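## Task

Move the plate in bay 12 to bay 32, then the plate in bay 21 to bay 11. Every other plate must also end properly seated in its own bay. Each plate must rest flat within its bay's corner pieces with its cut corner at the back left. Some plates may start out tilted or unseated.

## Robot and tools

ROBOT. Two six-joint Doosan M1013 arms, left_arm and right_arm, each carrying a Robotiq 140 mm two-finger gripper. Joint order in every row and every per-joint list: waist (joint_1), shoulder (joint_2), elbow (joint_3), forearm roll (joint_4), wrist pitch (joint_5), wrist roll (joint_6). Stated ranges: elbow -2.792 to 2.792 rad, all others -6.283 to 6.283 rad. Load limits (N m): waist 299, shoulder 299, elbow 140, the three wrist joints 39.6; a held part's weight counts.

FRAME. One scene frame: origin on the table top midway between the arms, +z up, +x out over the table, left_arm on the +y side. Bases: left_arm at (+0.091, +0.540, 0) m, quat_wxyz (+1.000, 0, 0, -0.015); right_arm at (+0.079, -0.608, 0) m, quat_wxyz (+0.995, 0, 0, -0.097). The names left and right are not image sides.

DECK. Bay NM means row N, column M. From the arms, row 1 is nearest and row 4 farthest; column 1 is on the arms' left and column 4 on their right. Column 4 bays have raised floors. Starting layout: sealed 96-well plates in 12, 22, 23, 31, 32, 41, 43; the rest are empty. Plates start with the cut corner at back left. Actual positions come only from the cameras. A plate counts only if it stays seated after the grippers have let go and moved away.

TOOLS.
execute_actions(actions): a list of actions run in sequence; an empty list just reports state and images. Each action is a table of at most 15 rows, one row per 1/30 s step; a shorter table repeats its final row until 15 steps are used. A row holds 18 numbers, each in [-1, 1]: left_arm's 6 joint values, then its gripper position, force_limit, speed, then the same 9 for right_arm. Both arms are always included. Joint values are offsets, not poses: they are measured from that arm's angles at the start of the current action (for the first action of a call, from the last reported angles), and each row restates the full offset rather than adding to the previous row. Scale: 1.0 equals 1.398 rad for waist and shoulder, 2.097 for elbow, 2.622 for the three wrist joints. A row may carry 12 extra numbers in 0 to 1 as stiffness scales (left 6, then right 6) where stiffness setting is allowed. An action asking any joint to go more than 0.010 rad beyond its range is refused for both arms; a malformed action, or a failing first action, refuses the whole call.
Gripper numbers are absolute commands, not offsets. position: +1 fully open (140 mm), about -0.8 pads touch, -1 closes until blocked. force_limit: -1 about 14 N, 0 about 60 N, +1 about 107 N (parts up to 40 mm wide). speed: -1 about 30 mm/s, 0 about 140, +1 about 250. To leave a gripper alone, resend its previous three values; a 0 is itself a command.

move(target, speed, blocking): target is one row laid out as above, its joint offsets taken from the Joint positions in the latest result that shows them. All joints progress along their paths in step, so the hand traces a curve, lasting 0.5 to 10 s. speed is the top rate in rad/s of whichever joint travels farthest, 0.01 to 2, default 0.5. Gripper values are sent at the start. Paths ignore obstacles and the other arm. With blocking=false the result comes after 0.5 s; call wait or stop before any other motion. The result adds a move: line with the ending (done, off_target, moving, held, fault), limits=held or limits=none, and each arm's joint farthest from target.
wait(seconds): 0 to 10; arms hold their last command and a running move continues.
stop(): brakes a running move; fingers keep going.
zoom_image(camera, region): region [x0, y0, x1, y1] in pixels of that camera's last full image, at most 504 by 504. Cameras: cam_high and cam_low (896x504), cam_left_wrist and cam_right_wrist (504x504, fisheye); calibration was supplied.
read_manual(section): licence texts only.
finished_scene(scene): ends the given scene permanently and reports success.

RESULTS. Per arm: end_effector_position (m), end_effector_quat_wxyz, velocities, all in the scene frame (printed hand position can be off, more at long reach). Also Joint positions, Joint velocities, Joint targets, joint torques, flange force (includes held weight; may say no reading), and for actions some step readings, with HELD marking a step where part of an arm's row was held back. object_status: 0 moving, 1 stopped while opening, 2 stopped while closing (a grip), 3 reached command or pads met. position_measured runs from 3 (open) to 230 (pads meet). Lines: joint sent to its limit, joint command not followed, MOTOR HOT, OVER-TEMPERATURE FAULT, torque or force fault.

GRIPPER GEOMETRY. Fingers point along the gripper's +z and close along its y. The reported point lies between the pads when closed; fingertips extend about 33 mm past it closed, 9 mm open, and move about 24 mm outward while closing, so leave room above surfaces. To grip, send -1 and confirm status 2; to squeeze harder, raise force_limit and switch position between -1 and -0.98.

MOTION CAPS. Joint target speeds are capped (2.09, 3.14, 3.93 rad/s), targets stay within a set lead of measured angles, and any step that would shift the hand over 70 mm is scaled back, so big offsets may need several actions.

AVOID. Reaching a joint load limit or 144 N outside force stops that arm for 10 s. Arms are stiff: aiming even slightly past a firm contact can fault. Don't let the arms collide or press each other, don't drop, slam or shove plates, and never knock anything off the table. Parts may be briefly tugged while held. Finish by opening and moving clear.

Each tool is called after "Emit:" as name(argument=value, ...), one argument or row to a line, values as JSON.

## Session

Emit:
execute_actions(
  actions=[],
)

Scene clock: 0.00 s.
left_arm: end_effector_position=(+0.7405, +0.5200, +0.3214) position_measured=3 object_status=3 end_effector_quat_wxyz=(+0.001, +1.000, -0.015, -0.000) end_effector_velocity=(-0.000, +0.000, -0.000) end_effector_angular_velocity=(-0.001, +0.000, +0.001) | right_arm: end_effector_position=(+0.7161, -0.7332, +0.3207) position_measured=3 object_status=3 end_effector_quat_wxyz=(-0.001, +0.995, -0.097, -0.001) end_effector_velocity=(-0.001, -0.000, -0.001) end_effector_angular_velocity=(+0.000, +0.001, -0.000)
Joint names: [waist, shoulder, elbow, forearm roll, wrist pitch, wrist roll]
Joint positions: left_arm=[-0.054  0.164  1.605 -0.001  1.372  1.518] | right_arm=[-0.052  0.165  1.605  0.001  1.374  1.517]
Joint velocities: left_arm=[ 0.001 -0.     0.    -0.001 -0.    -0.   ] | right_arm=[-0.    -0.     0.001 -0.    -0.    -0.   ]
Joint torques (N m, as the joint torque sensors report them, + toward a larger angle): no reading
Flange force (N, the push that the arm receives, along the gripper's own x y z axes): no reading
Joint targets: left_arm=[-0.054 0.164 1.605 -0.001 1.372 1.518] | right_arm=[-0.052 0.165 1.605 0.001 1.374 1.517]
Joint stiffness scale: left_arm=[1. 1. 1. 1. 1. 1.] | right_arm=[1. 1. 1. 1. 1. 1.]

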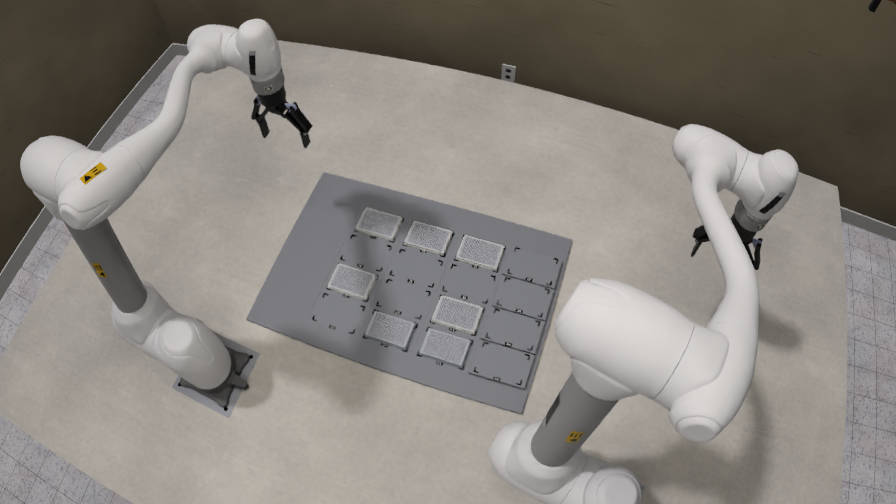

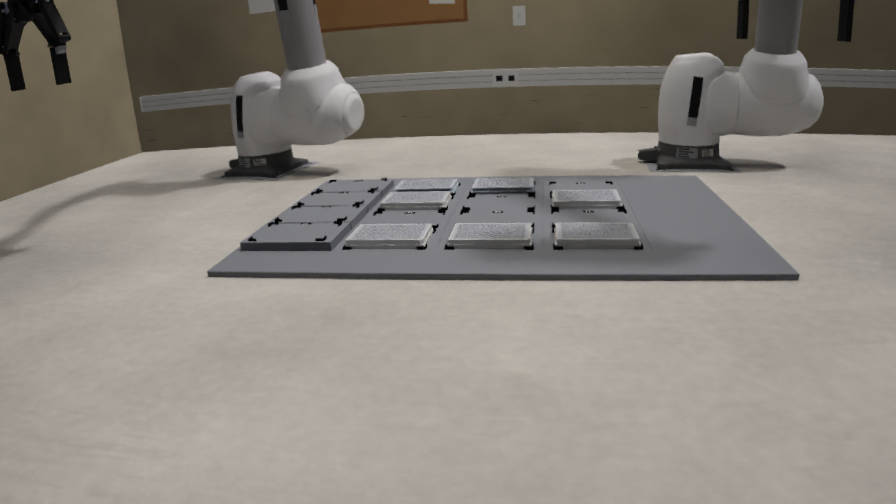

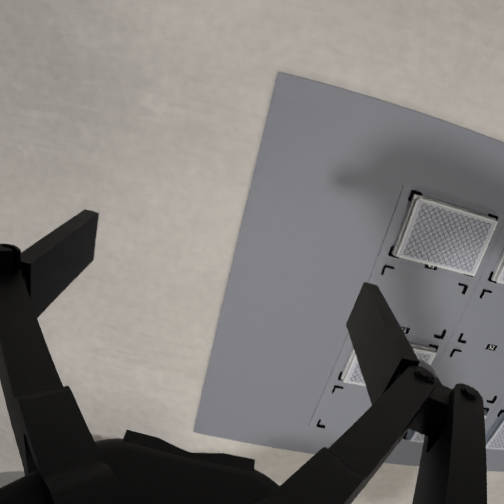

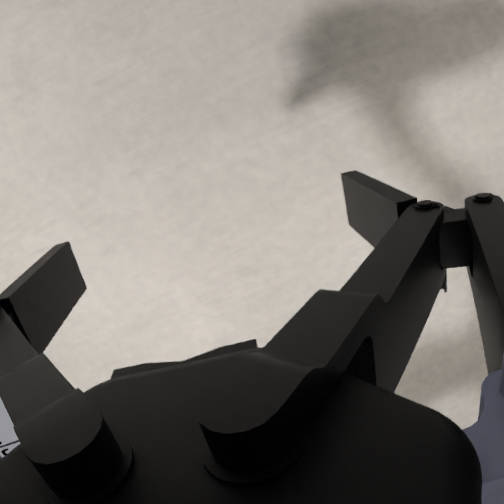

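Emit:
zoom_image(
  camera="cam_high",
  region=[345, 195, 520, 305],
)

Emit:
zoom_image(
  camera="cam_high",
  region=[355, 280, 495, 380],
)

Emit:
zoom_image(
  camera="cam_high",
  region=[300, 250, 400, 345],
)

Emit:
zoom_image(
  camera="cam_low",
  region=[335, 205, 655, 260],
)

Emit:
zoom_image(
  camera="cam_low",
  region=[360, 165, 640, 225],
)

Region (345, 195, 520, 305) of cam_high's 896x504 image, scaled by 2.880, with more detail than that image has; it fills the top 317 rows of this view, and the rest is white.

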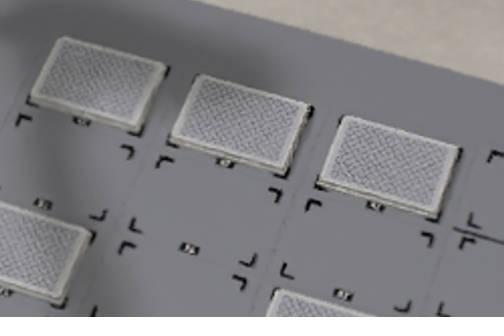

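Region (355, 280, 495, 380) of cam_high's 896x504 image, scaled by 3.600, with more detail than that image has; it fills the top 360 rows of this view, and the rest is white.

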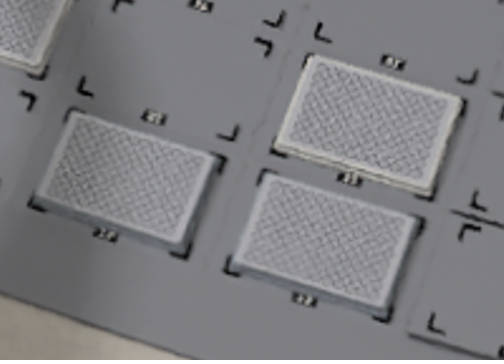

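Region (300, 250, 400, 345) of cam_high's 896x504 image, scaled by 5.040, with more detail than that image has; it fills the top 479 rows of this view, and the rest is white.

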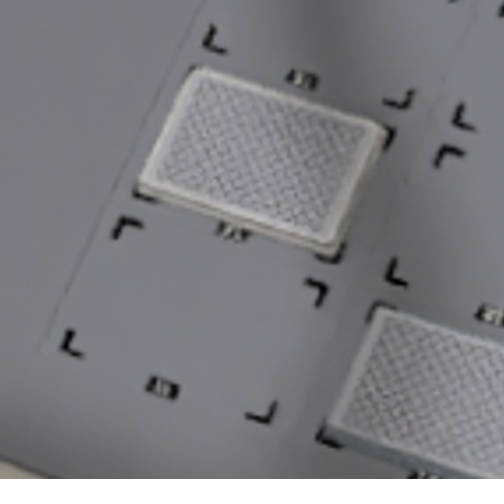

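Region (335, 205, 655, 260) of cam_low's 896x504 image, scaled by 1.575, with more detail than that image has; it fills the top 87 rows of this view, and the rest is white.

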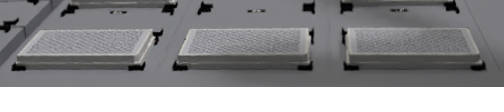

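Region (360, 165, 640, 225) of cam_low's 896x504 image, scaled by 1.800, with more detail than that image has; it fills the top 108 rows of this view, and the rest is white.

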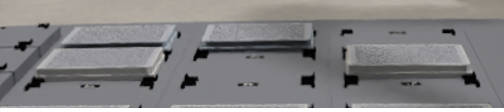

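Emit:
zoom_image(
  camera="cam_high",
  region=[395, 212, 465, 265],
)

Emit:
zoom_image(
  camera="cam_high",
  region=[445, 226, 515, 279],
)

Emit:
zoom_image(
  camera="cam_high",
  region=[345, 198, 415, 251],
)

Emit:
zoom_image(
  camera="cam_high",
  region=[422, 290, 492, 343],
)

Emit:
zoom_image(
  camera="cam_high",
  region=[410, 320, 480, 373],
)

Emit:
zoom_image(
  camera="cam_low",
  region=[435, 210, 545, 258],
)

Emit:
zoom_image(
  camera="cam_low",
  region=[335, 210, 445, 258],
)

Emit:
zoom_image(
  camera="cam_low",
  region=[545, 210, 655, 258],
)

Region (395, 212, 465, 265) of cam_high's 896x504 image, scaled by 7.200, with more detail than that image has; it fills the top 382 rows of this view, and the rest is white.

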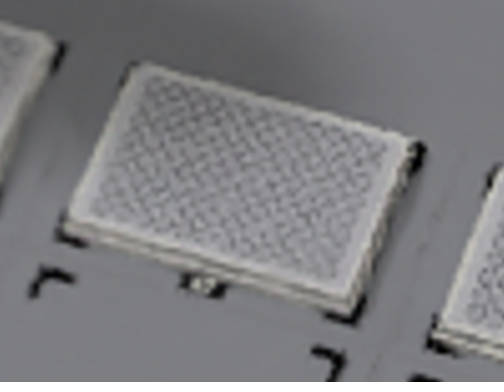

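Region (445, 226, 515, 279) of cam_high's 896x504 image, scaled by 7.200, with more detail than that image has; it fills the top 382 rows of this view, and the rest is white.

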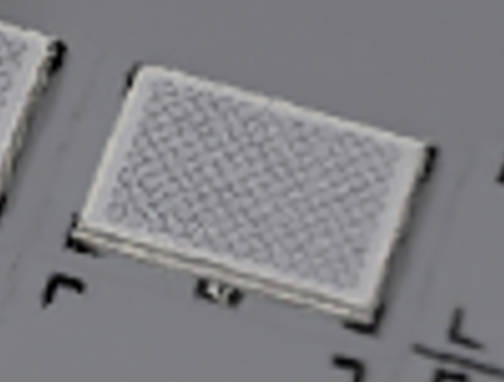

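Region (345, 198, 415, 251) of cam_high's 896x504 image, scaled by 7.200, with more detail than that image has; it fills the top 382 rows of this view, and the rest is white.

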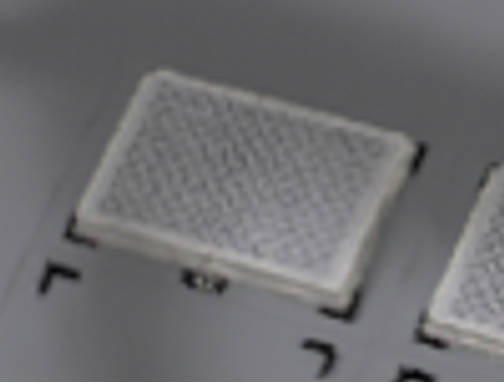

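Region (422, 290, 492, 343) of cam_high's 896x504 image, scaled by 7.200, with more detail than that image has; it fills the top 382 rows of this view, and the rest is white.

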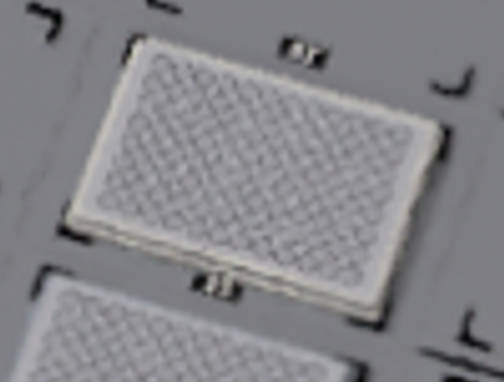

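Region (410, 320, 480, 373) of cam_high's 896x504 image, scaled by 7.200, with more detail than that image has; it fills the top 382 rows of this view, and the rest is white.

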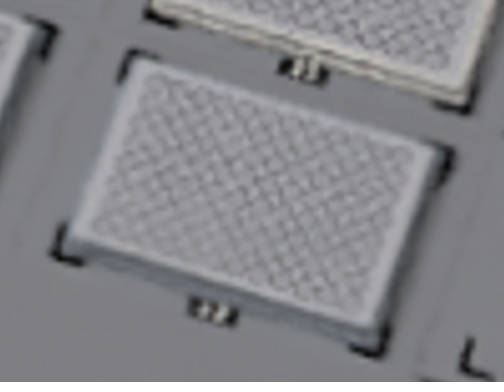

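Region (435, 210, 545, 258) of cam_low's 896x504 image, scaled by 4.582, with more detail than that image has; it fills the top 220 rows of this view, and the rest is white.

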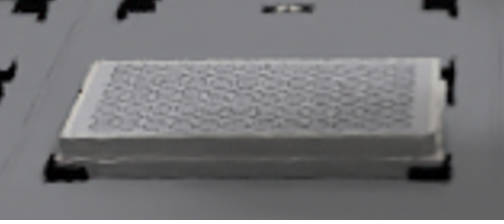

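Region (335, 210, 445, 258) of cam_low's 896x504 image, scaled by 4.582, with more detail than that image has; it fills the top 220 rows of this view, and the rest is white.

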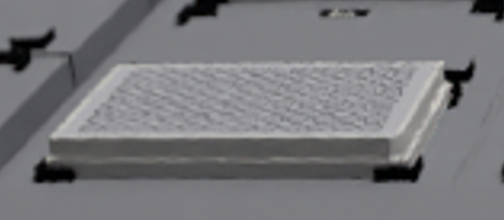

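Region (545, 210, 655, 258) of cam_low's 896x504 image, scaled by 4.582, with more detail than that image has; it fills the top 220 rows of this view, and the rest is white.

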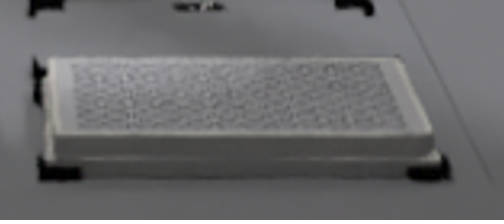

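Emit:
zoom_image(
  camera="cam_low",
  region=[540, 175, 640, 220],
)

Emit:
zoom_image(
  camera="cam_low",
  region=[370, 172, 470, 220],
)

Emit:
zoom_image(
  camera="cam_low",
  region=[455, 170, 555, 218],
)

Emit:
zoom_image(
  camera="cam_left_wrist",
  region=[370, 170, 504, 300],
)

Emit:
zoom_image(
  camera="cam_high",
  region=[318, 255, 388, 308],
)

Emit:
zoom_image(
  camera="cam_high",
  region=[355, 303, 425, 356],
)

Region (540, 175, 640, 220) of cam_low's 896x504 image, scaled by 5.040, with more detail than that image has; it fills the top 227 rows of this view, and the rest is white.

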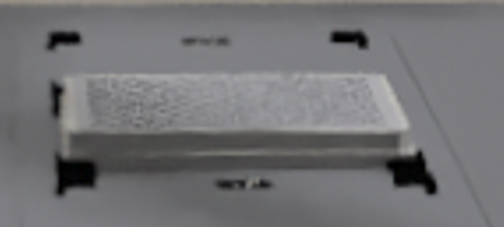

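Region (370, 172, 470, 220) of cam_low's 896x504 image, scaled by 5.040, with more detail than that image has; it fills the top 242 rows of this view, and the rest is white.

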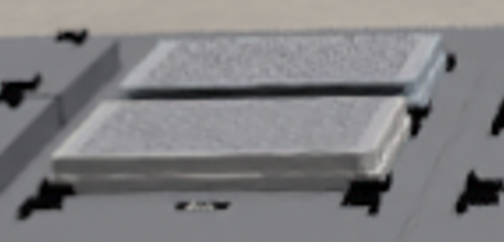

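Region (455, 170, 555, 218) of cam_low's 896x504 image, scaled by 5.040, with more detail than that image has; it fills the top 242 rows of this view, and the rest is white.

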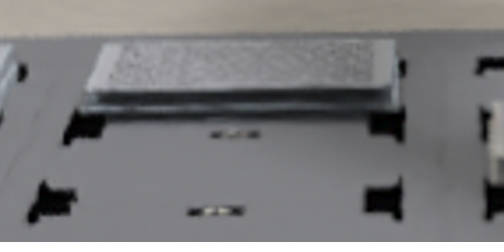

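Region (370, 170, 504, 300) of cam_left_wrist's 504x504 image, scaled by 3.761, with more detail than that image has; it fills the top 489 rows of this view, and the rest is white.

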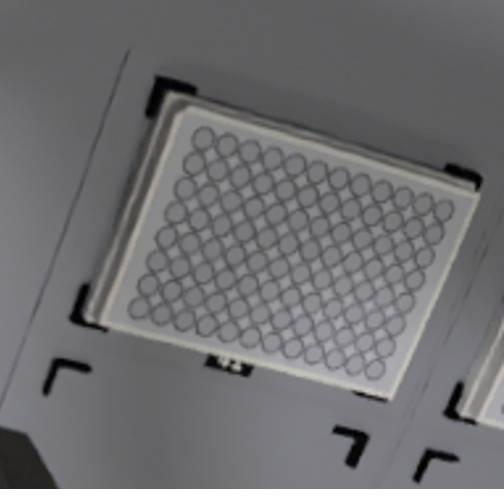

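Region (318, 255, 388, 308) of cam_high's 896x504 image, scaled by 7.200, with more detail than that image has; it fills the top 382 rows of this view, and the rest is white.

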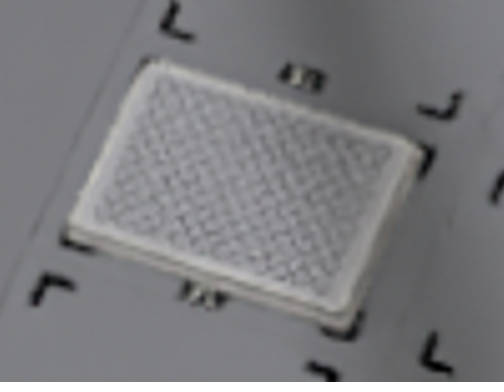

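Region (355, 303, 425, 356) of cam_high's 896x504 image, scaled by 7.200, with more detail than that image has; it fills the top 382 rows of this view, and the rest is white.

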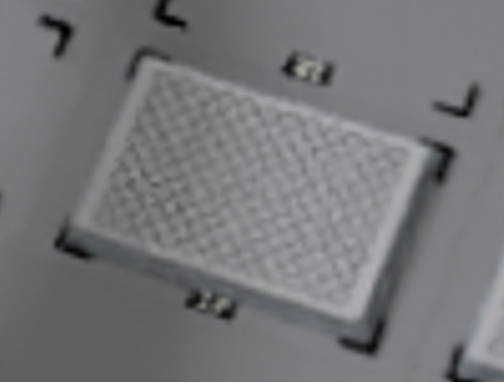

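Emit:
move(
  target=[-0.4340,-0.0632,0.2363,0,-0.1568,-0.8412,0.45,0.4,-0.6,0.5365,0.0715,-0.007,-0.9916,-0.7971,-0.1335,0.45,0.4,-0.6],
  speed=1.2,
)

Emit:
zoom_image(
  camera="cam_left_wrist",
  region=[130, 60, 430, 360],
)

Scene clock: 123.53 s.
left_arm: end_effector_position=(+0.5056, +0.2433, +0.1200) position_measured=72 object_status=3 end_effector_quat_wxyz=(+0.000, +0.709, +0.705, -0.000) end_effector_velocity=(-0.000, -0.001, +0.000) end_effector_angular_velocity=(-0.000, -0.000, -0.001) | right_arm: end_effector_position=(+0.7869, -0.0539, +0.3450) position_measured=72 object_status=3 end_effector_quat_wxyz=(+0.261, -0.269, +0.895, +0.241) end_effector_velocity=(-0.001, -0.000, -0.002) end_effector_angular_velocity=(-0.003, +0.002, +0.003)
Joint names: [waist, shoulder, elbow, forearm roll, wrist pitch, wrist roll]
Joint positions: left_arm=[-0.658  0.079  2.097 -0.001  0.965 -0.681] | right_arm=[ 0.694  0.263  1.593 -2.593 -0.712  1.172]
Joint velocities: left_arm=[-0.001 -0.    -0.    -0.     0.     0.   ] | right_arm=[ 0.001  0.001  0.001 -0.002 -0.002 -0.001]
Joint torques (N m, as the joint torque sensors report them, + toward a larger angle): left_arm=[  6.28 -44.88 -35.8    3.56   0.53   0.15] | right_arm=[ -2.54 -65.98 -42.65  -2.73   0.89  -0.09]
Flange force (N, the push that the arm receives, along the gripper's own x y z axes): left_arm=[-10.4 -7.1 5.1] | right_arm=[6.7 3.8 -0.7]
Joint targets: left_arm=[-0.661 0.076 2.101 -0.001 0.961 -0.687] | right_arm=[0.698 0.265 1.591 -2.598 -0.715 1.167]
Joint stiffness scale: left_arm=[1. 1. 1. 1. 1. 1.] | right_arm=[1. 1. 1. 1. 1. 1.]
move: done; limits=none; left_arm: farthest joint: the wrist roll, 0.006 radians from its target (2.205 radians at the start); right_arm: farthest joint: the forearm roll, 0.005 radians from its target (2.600 radians at the start)
camera_calibration (this result's frames):
cam_left_wrist: T_world_to_cam=[[0.959595, 0.276254, -0.0534869, -0.558605], [0.276405, -0.889826, 0.363056, 0.051805], [0.0527016, -0.363171, -0.930231, 0.363948], [0, 0, 0, 1]] pos_world=[0.502534, 0.33259, 0.28987]
cam_right_wrist: T_world_to_cam=[[-0.460694, 0.770072, 0.441305, 0.238231], [0.675086, -0.01877, 0.7375, -0.793567], [0.576212, 0.637681, -0.511217, -0.0589591], [0, 0, 0, 1]] pos_world=[0.67945, -0.160753, 0.449983]

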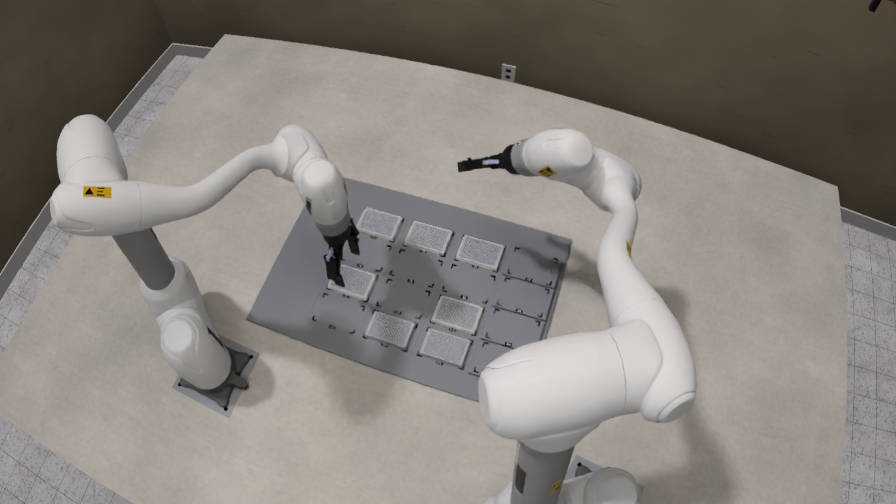

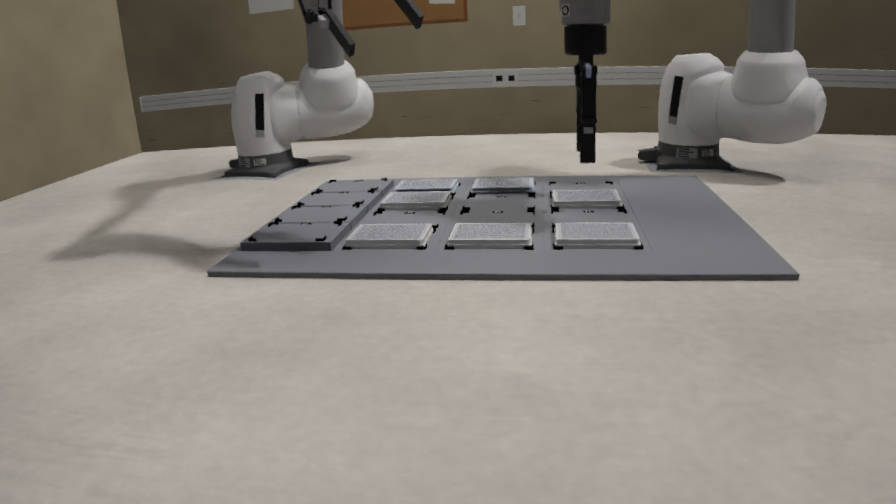

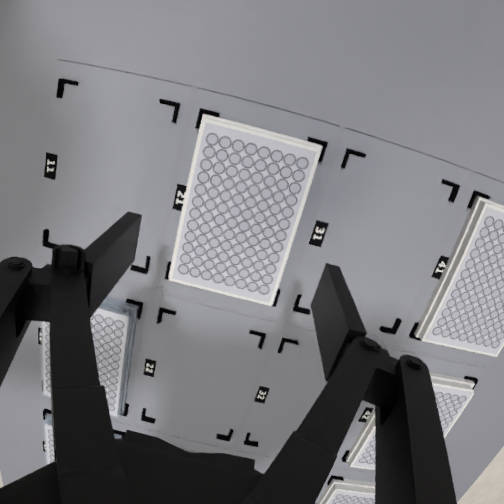

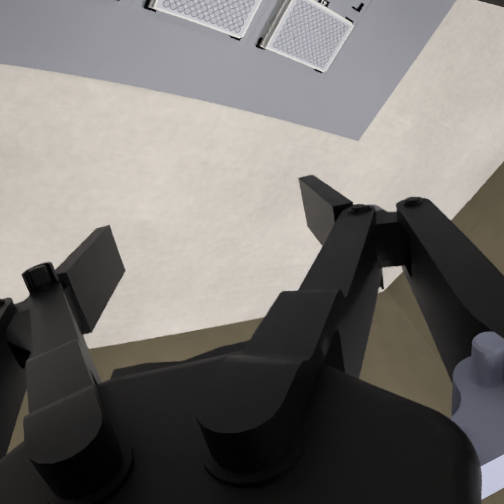

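Region (130, 60, 430, 360) of cam_left_wrist's 504x504 image, scaled by 1.680, with more detail than that image has.

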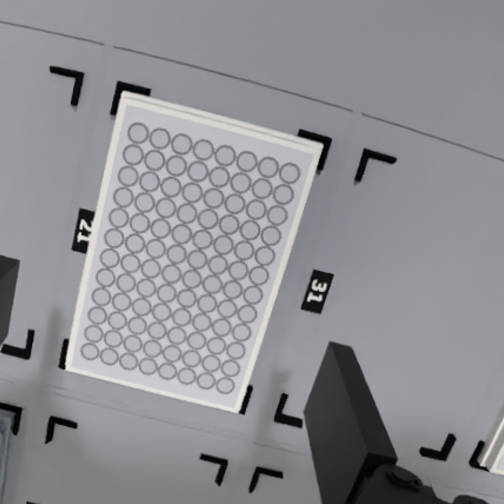

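Emit:
move(
  target=[0.0039,0.0707,0.0383,0,-0.0674,0,0.45,0.4,-0.6,0.4291,0.1227,-0.0031,-0.2111,-0.1575,-0.0285,0.45,0.4,-0.6],
  speed=0.45,
)

Emit:
zoom_image(
  camera="cam_left_wrist",
  region=[150, 80, 390, 220],
)

Emit:
zoom_image(
  camera="cam_right_wrist",
  region=[60, 50, 400, 390],
)

Emit:
zoom_image(
  camera="cam_right_wrist",
  region=[0, 0, 340, 140],
)

Scene clock: 208.97 s.
left_arm: end_effector_position=(+0.5050, +0.2459, +0.0388) position_measured=72 object_status=3 end_effector_quat_wxyz=(+0.001, +0.708, +0.706, -0.000) end_effector_velocity=(+0.000, +0.000, -0.000) end_effector_angular_velocity=(+0.000, -0.000, -0.000) | right_arm: end_effector_position=(+0.3973, +0.0859, +0.1392) position_measured=72 object_status=3 end_effector_quat_wxyz=(+0.000, +0.705, -0.709, +0.000) end_effector_velocity=(+0.000, +0.000, +0.000) end_effector_angular_velocity=(-0.002, -0.003, +0.003)
Joint names: [waist, shoulder, elbow, forearm roll, wrist pitch, wrist roll]
Joint positions: left_arm=[-0.655  0.174  2.173 -0.001  0.793 -0.681] | right_arm=[ 1.29   0.433  1.589 -3.142 -1.121  1.102]
Joint velocities: left_arm=[ 0.     0.     0.     0.001 -0.001  0.   ] | right_arm=[ 0.002  0.    -0.002 -0.004 -0.002 -0.   ]
Joint torques (N m, as the joint torque sensors report them, + toward a larger angle): left_arm=[  6.88 -50.28 -31.6    3.2    0.25   0.2 ] | right_arm=[ -3.15 -78.62 -39.38  -3.94  -0.37  -0.13]
Flange force (N, the push that the arm receives, along the gripper's own x y z axes): left_arm=[-11.1 -8.7 5.5] | right_arm=[5.4 7.0 0.5]
Joint targets: left_arm=[-0.653 0.178 2.177 -0.001 0.789 -0.681] | right_arm=[1.294 0.435 1.587 -3.147 -1.124 1.097]
Joint stiffness scale: left_arm=[1. 1. 1. 1. 1. 1.] | right_arm=[1. 1. 1. 1. 1. 1.]
move: done; limits=none; left_arm: farthest joint: the elbow, 0.004 radians from its target (0.081 radians at the start); right_arm: farthest joint: the waist, 0.004 radians from its target (0.600 radians at the start)
camera_calibration (this result's frames):
cam_left_wrist: T_world_to_cam=[[0.95875, 0.279316, -0.0527336, -0.563386], [0.278923, -0.888696, 0.363898, 0.0822171], [0.0547787, -0.363596, -0.929945, 0.288452], [0, 0, 0, 1]] pos_world=[0.501413, 0.335309, 0.208616]
cam_right_wrist: T_world_to_cam=[[-0.976338, 0.21146, 0.0452734, 0.349942], [0.214303, 0.918058, 0.333532, -0.217279], [0.0289648, 0.335342, -0.941651, 0.274477], [0, 0, 0, 1]] pos_world=[0.380275, 0.0334325, 0.315088]

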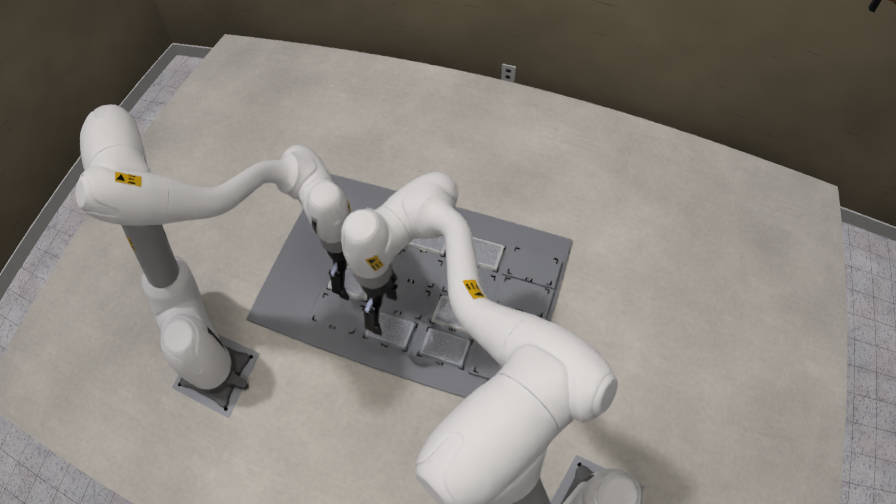

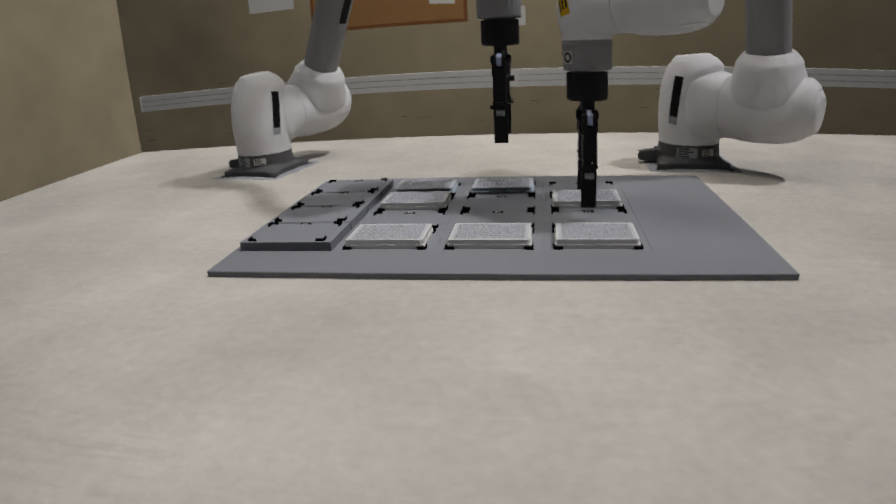

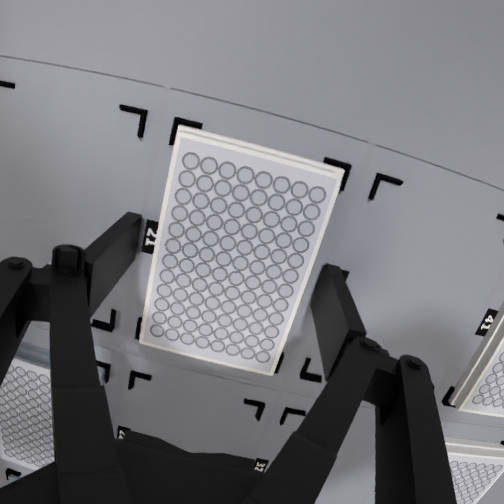

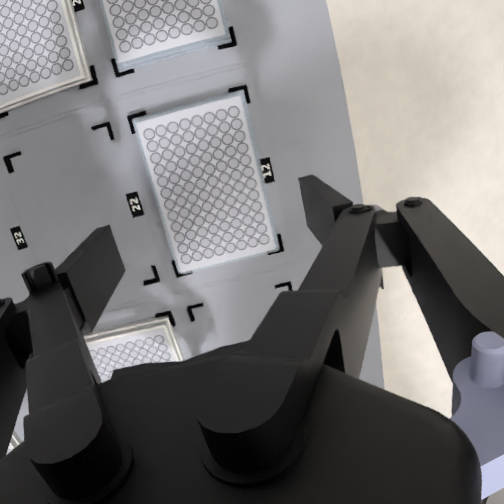

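Region (150, 80, 390, 220) of cam_left_wrist's 504x504 image, scaled by 2.100, with more detail than that image has; it fills the top 294 rows of this view, and the rest is white.

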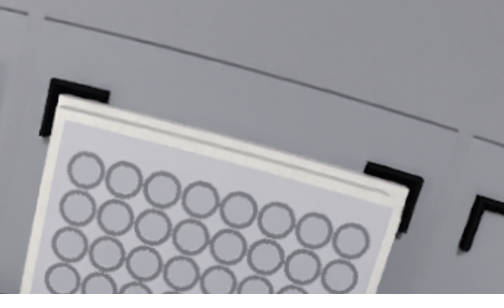

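Region (60, 50, 400, 390) of cam_right_wrist's 504x504 image, scaled by 1.482, with more detail than that image has.

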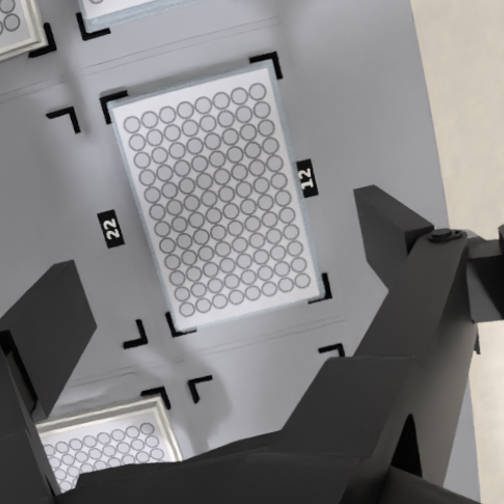

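Region (0, 0, 340, 140) of cam_right_wrist's 504x504 image, scaled by 1.482, with more detail than that image has; it fills the top 208 rows of this view, and the rest is white.

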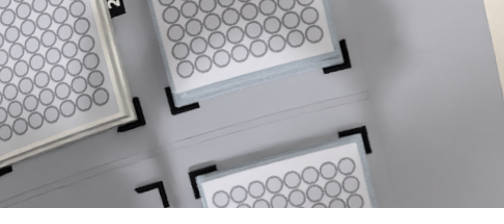

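Emit:
zoom_image(
  camera="cam_left_wrist",
  region=[110, 190, 360, 330],
)

Emit:
zoom_image(
  camera="cam_right_wrist",
  region=[60, 150, 360, 320],
)

Region (110, 190, 360, 330) of cam_left_wrist's 504x504 image, scaled by 2.016, with more detail than that image has; it fills the top 282 rows of this view, and the rest is white.

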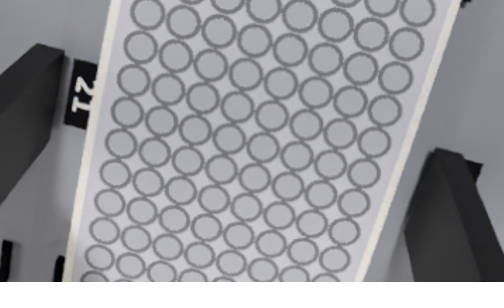

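Region (60, 150, 360, 320) of cam_right_wrist's 504x504 image, scaled by 1.680, with more detail than that image has; it fills the top 286 rows of this view, and the rest is white.

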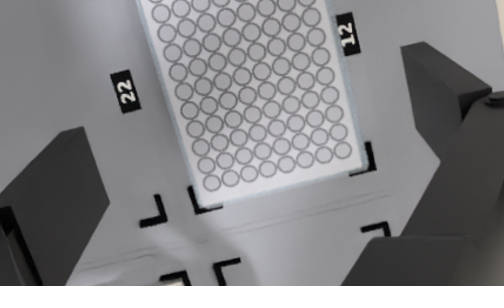

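Emit:
move(
  target=[0,0.00436,-0.00286,0,0,0,0.45,0.4,-0.6,-0.0066,0.0582,0.0401,0,0.0632,-0.0043,0.45,0.4,-0.6],
  speed=0.14,
)

Emit:
zoom_image(
  camera="cam_left_wrist",
  region=[110, 190, 360, 330],
)

Emit:
zoom_image(
  camera="cam_right_wrist",
  region=[60, 150, 360, 320],
)

Emit:
zoom_image(
  camera="cam_right_wrist",
  region=[40, 40, 340, 190],
)

Scene clock: 284.23 s.
left_arm: end_effector_position=(+0.5058, +0.2452, +0.0383) position_measured=72 object_status=3 end_effector_quat_wxyz=(+0.001, +0.708, +0.706, -0.000) end_effector_velocity=(+0.000, -0.000, +0.000) end_effector_angular_velocity=(-0.001, -0.000, +0.000) | right_arm: end_effector_position=(+0.4007, +0.0827, +0.0392) position_measured=72 object_status=3 end_effector_quat_wxyz=(-0.000, +0.705, -0.709, +0.000) end_effector_velocity=(+0.000, -0.000, -0.001) end_effector_angular_velocity=(+0.000, -0.001, -0.000)
Joint names: [waist, shoulder, elbow, forearm roll, wrist pitch, wrist roll]
Joint positions: left_arm=[-0.655  0.177  2.171 -0.001  0.793 -0.681] | right_arm=[ 1.285  0.512  1.671 -3.143 -0.959  1.095]
Joint velocities: left_arm=[-0.     0.    -0.001 -0.    -0.    -0.   ] | right_arm=[-0.     0.001  0.002 -0.001  0.003 -0.   ]
Joint torques (N m, as the joint torque sensors report them, + toward a larger angle): left_arm=[  6.33 -50.76 -31.18   3.02   0.56   0.24] | right_arm=[ -1.9  -80.99 -34.71  -3.57  -0.15   0.05]
Flange force (N, the push that the arm receives, along the gripper's own x y z axes): left_arm=[-10.7 -7.1 6.2] | right_arm=[5.1 4.9 -3.0]
Joint targets: left_arm=[-0.655 0.181 2.167 -0.001 0.793 -0.681] | right_arm=[1.281 0.514 1.673 -3.142 -0.955 1.090]
Joint stiffness scale: left_arm=[1. 1. 1. 1. 1. 1.] | right_arm=[1. 1. 1. 1. 1. 1.]
move: done; limits=none; left_arm: farthest joint: the elbow, 0.004 radians from its target (0.006 radians at the start); right_arm: farthest joint: the waist, 0.004 radians from its target (0.010 radians at the start)
camera_calibration (this result's frames):
cam_left_wrist: T_world_to_cam=[[0.958729, 0.279338, -0.0530044, -0.564025], [0.279062, -0.888804, 0.363526, 0.0815069], [0.0544359, -0.363315, -0.930075, 0.287801], [0, 0, 0, 1]] pos_world=[0.502335, 0.334559, 0.208151]
cam_right_wrist: T_world_to_cam=[[-0.976661, 0.21005, 0.0448612, 0.358661], [0.212817, 0.918131, 0.334282, -0.181203], [0.0290275, 0.336027, -0.941405, 0.181219], [0, 0, 0, 1]] pos_world=[0.383593, 0.0301373, 0.215083]

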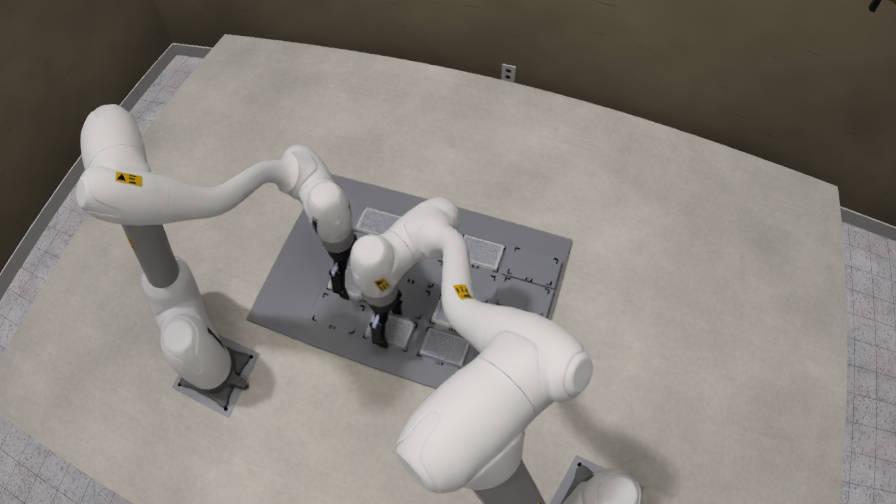

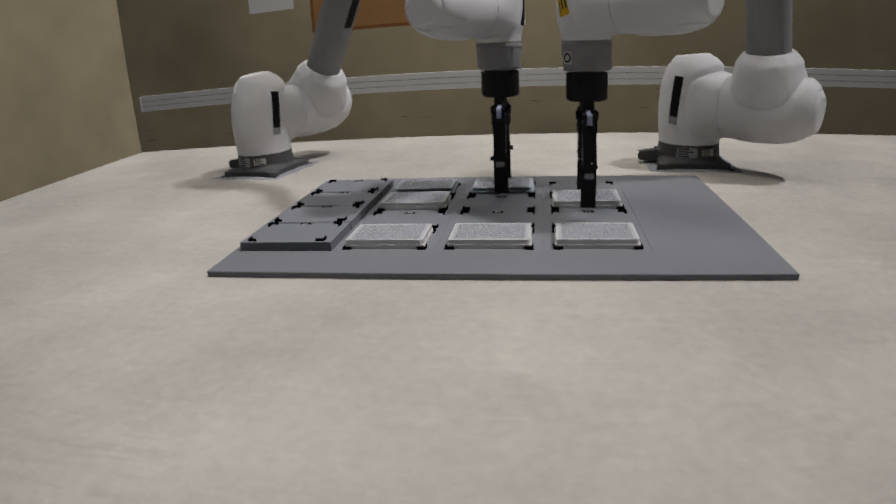

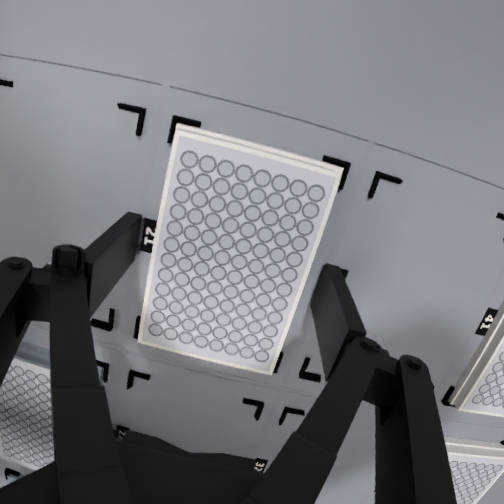

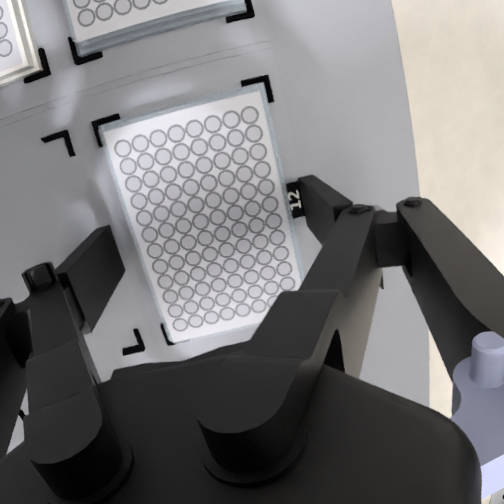

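Region (110, 190, 360, 330) of cam_left_wrist's 504x504 image, scaled by 2.016, with more detail than that image has; it fills the top 282 rows of this view, and the rest is white.

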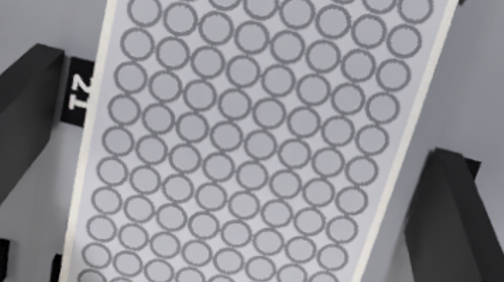

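Region (60, 150, 360, 320) of cam_right_wrist's 504x504 image, scaled by 1.680, with more detail than that image has; it fills the top 286 rows of this view, and the rest is white.

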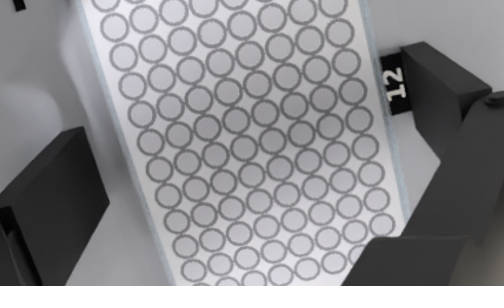

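Region (40, 40, 340, 190) of cam_right_wrist's 504x504 image, scaled by 1.680, with more detail than that image has.

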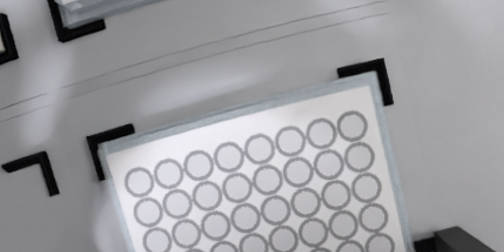

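Emit:
execute_actions(
  actions=[
    [[0,0,0,0,0,0,-1,0.4,-0.6,0,0,0,0,0,0,-1,0.4,-0.6]],
    [[0,0,0,0,0,0,-1,0.4,-0.6,0,0,0,0,0,0,-1,0.4,-0.6]],
  ],
)

Emit:
zoom_image(
  camera="cam_left_wrist",
  region=[150, 80, 390, 220],
)

Emit:
zoom_image(
  camera="cam_right_wrist",
  region=[40, 40, 340, 190],
)

Scene clock: 305.57 s.
left_arm: end_effector_position=(+0.5062, +0.2450, +0.0386) position_measured=109 object_status=2 end_effector_quat_wxyz=(+0.001, +0.708, +0.706, -0.000) end_effector_velocity=(+0.000, -0.001, +0.000) end_effector_angular_velocity=(-0.001, -0.000, -0.001) | right_arm: end_effector_position=(+0.4002, +0.0827, +0.0399) position_measured=110 object_status=2 end_effector_quat_wxyz=(+0.000, +0.705, -0.709, -0.000) end_effector_velocity=(+0.001, +0.001, +0.002) end_effector_angular_velocity=(+0.003, -0.001, -0.001)
Joint names: [waist, shoulder, elbow, forearm roll, wrist pitch, wrist roll]
Joint positions: left_arm=[-0.655  0.177  2.171 -0.001  0.793 -0.681] | right_arm=[ 1.285  0.511  1.671 -3.141 -0.96   1.095]
Joint velocities: left_arm=[-0.001  0.    -0.001 -0.     0.     0.   ] | right_arm=[-0.001 -0.001 -0.002  0.001  0.     0.   ]
Joint torques (N m, as the joint torque sensors report them, + toward a larger angle): left_arm=[  5.39 -31.23 -21.83   2.69  -2.29   0.19] | right_arm=[-12.83 -71.1  -33.7   -7.64   2.03   0.07]
Flange force (N, the push that the arm receives, along the gripper's own x y z axes): left_arm=[-3.8 -13.7 -33.8] | right_arm=[6.4 21.1 -16.6]
Flange force at the end of the 1st action (N, along the gripper's axes at the end of the call): left_arm=[-5.7 -16.4 -34.7] | right_arm=[3.9 22.0 -18.6]
Joint targets: left_arm=[-0.655 0.177 2.171 -0.001 0.793 -0.681] | right_arm=[1.285 0.511 1.671 -3.141 -0.960 1.095]
Joint stiffness scale: left_arm=[1. 1. 1. 1. 1. 1.] | right_arm=[1. 1. 1. 1. 1. 1.]
Step readings (joint positions; steps 1 to 15: 1st action; 16 to 30: 2nd action):
0: left_arm=[-0.655 0.177 2.171 -0.001 0.793 -0.681] | right_arm=[1.285 0.512 1.671 -3.143 -0.959 1.095]
1: left_arm=[-0.655 0.177 2.171 -0.001 0.793 -0.681] | right_arm=[1.285 0.512 1.671 -3.143 -0.959 1.095]
2: left_arm=[-0.655 0.177 2.171 -0.001 0.793 -0.681] | right_arm=[1.285 0.512 1.671 -3.143 -0.959 1.095]
4: left_arm=[-0.655 0.177 2.171 -0.001 0.793 -0.681] | right_arm=[1.285 0.512 1.671 -3.143 -0.959 1.095]
8: left_arm=[-0.655 0.177 2.171 -0.001 0.793 -0.681] | right_arm=[1.285 0.512 1.671 -3.142 -0.959 1.095]
15: left_arm=[-0.655 0.177 2.171 -0.001 0.793 -0.681] | right_arm=[1.285 0.511 1.671 -3.141 -0.960 1.095]
16: left_arm=[-0.655 0.177 2.171 -0.001 0.793 -0.681] | right_arm=[1.285 0.511 1.671 -3.141 -0.960 1.095]
17: left_arm=[-0.655 0.177 2.171 -0.001 0.793 -0.681] | right_arm=[1.285 0.511 1.671 -3.141 -0.960 1.095]
19: left_arm=[-0.655 0.177 2.171 -0.001 0.793 -0.681] | right_arm=[1.285 0.511 1.671 -3.141 -0.960 1.095]
23: left_arm=[-0.655 0.177 2.171 -0.001 0.793 -0.681] | right_arm=[1.285 0.511 1.671 -3.141 -0.960 1.095]
30: Joint positions above
camera_calibration (this result's frames):
cam_left_wrist: T_world_to_cam=[[0.95876, 0.279312, -0.0525701, -0.564281], [0.278846, -0.888628, 0.364123, 0.0810802], [0.0549885, -0.363766, -0.929866, 0.287834], [0, 0, 0, 1]] pos_world=[0.502574, 0.334365, 0.20846]
cam_right_wrist: T_world_to_cam=[[-0.976401, 0.210961, 0.0462169, 0.357898], [0.21412, 0.917728, 0.334558, -0.181859], [0.028164, 0.336559, -0.941241, 0.182196], [0, 0, 0, 1]] pos_world=[0.383261, 0.0300754, 0.215792]

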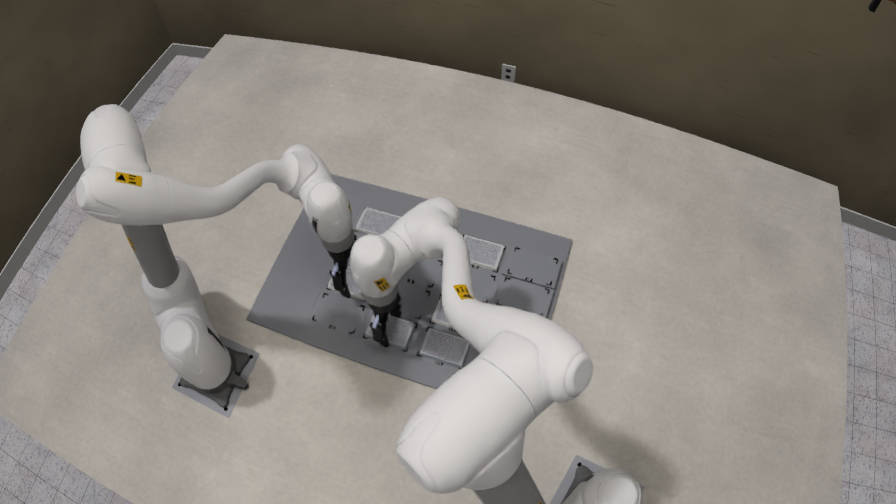

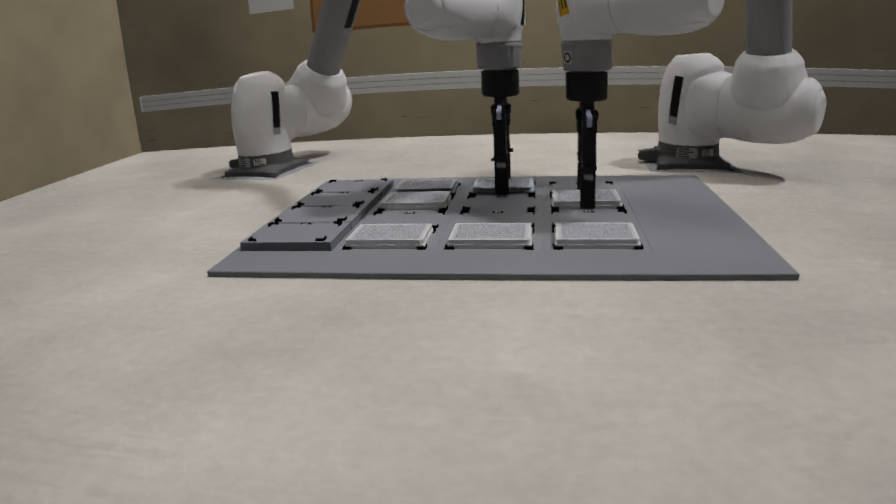

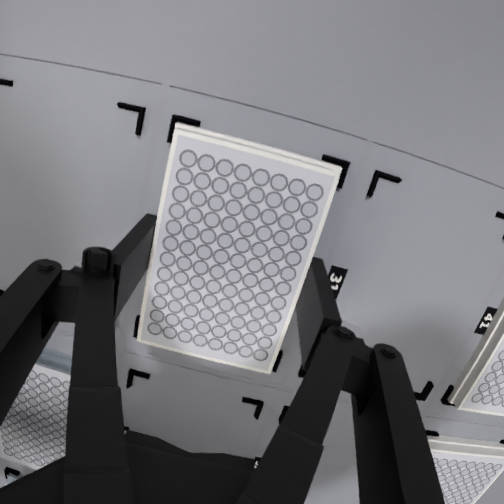

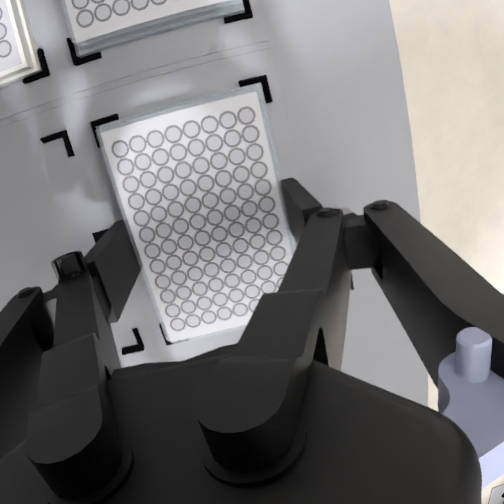

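Region (150, 80, 390, 220) of cam_left_wrist's 504x504 image, scaled by 2.100, with more detail than that image has; it fills the top 294 rows of this view, and the rest is white.

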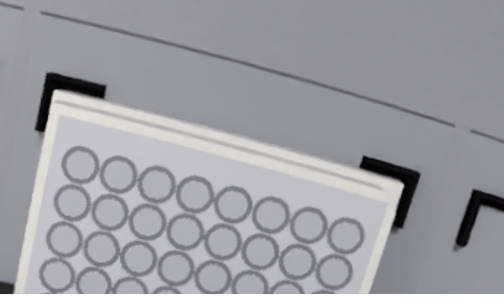

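Region (40, 40, 340, 190) of cam_right_wrist's 504x504 image, scaled by 1.680, with more detail than that image has.

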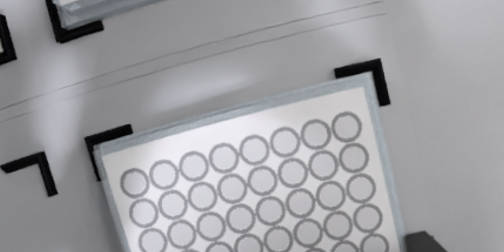

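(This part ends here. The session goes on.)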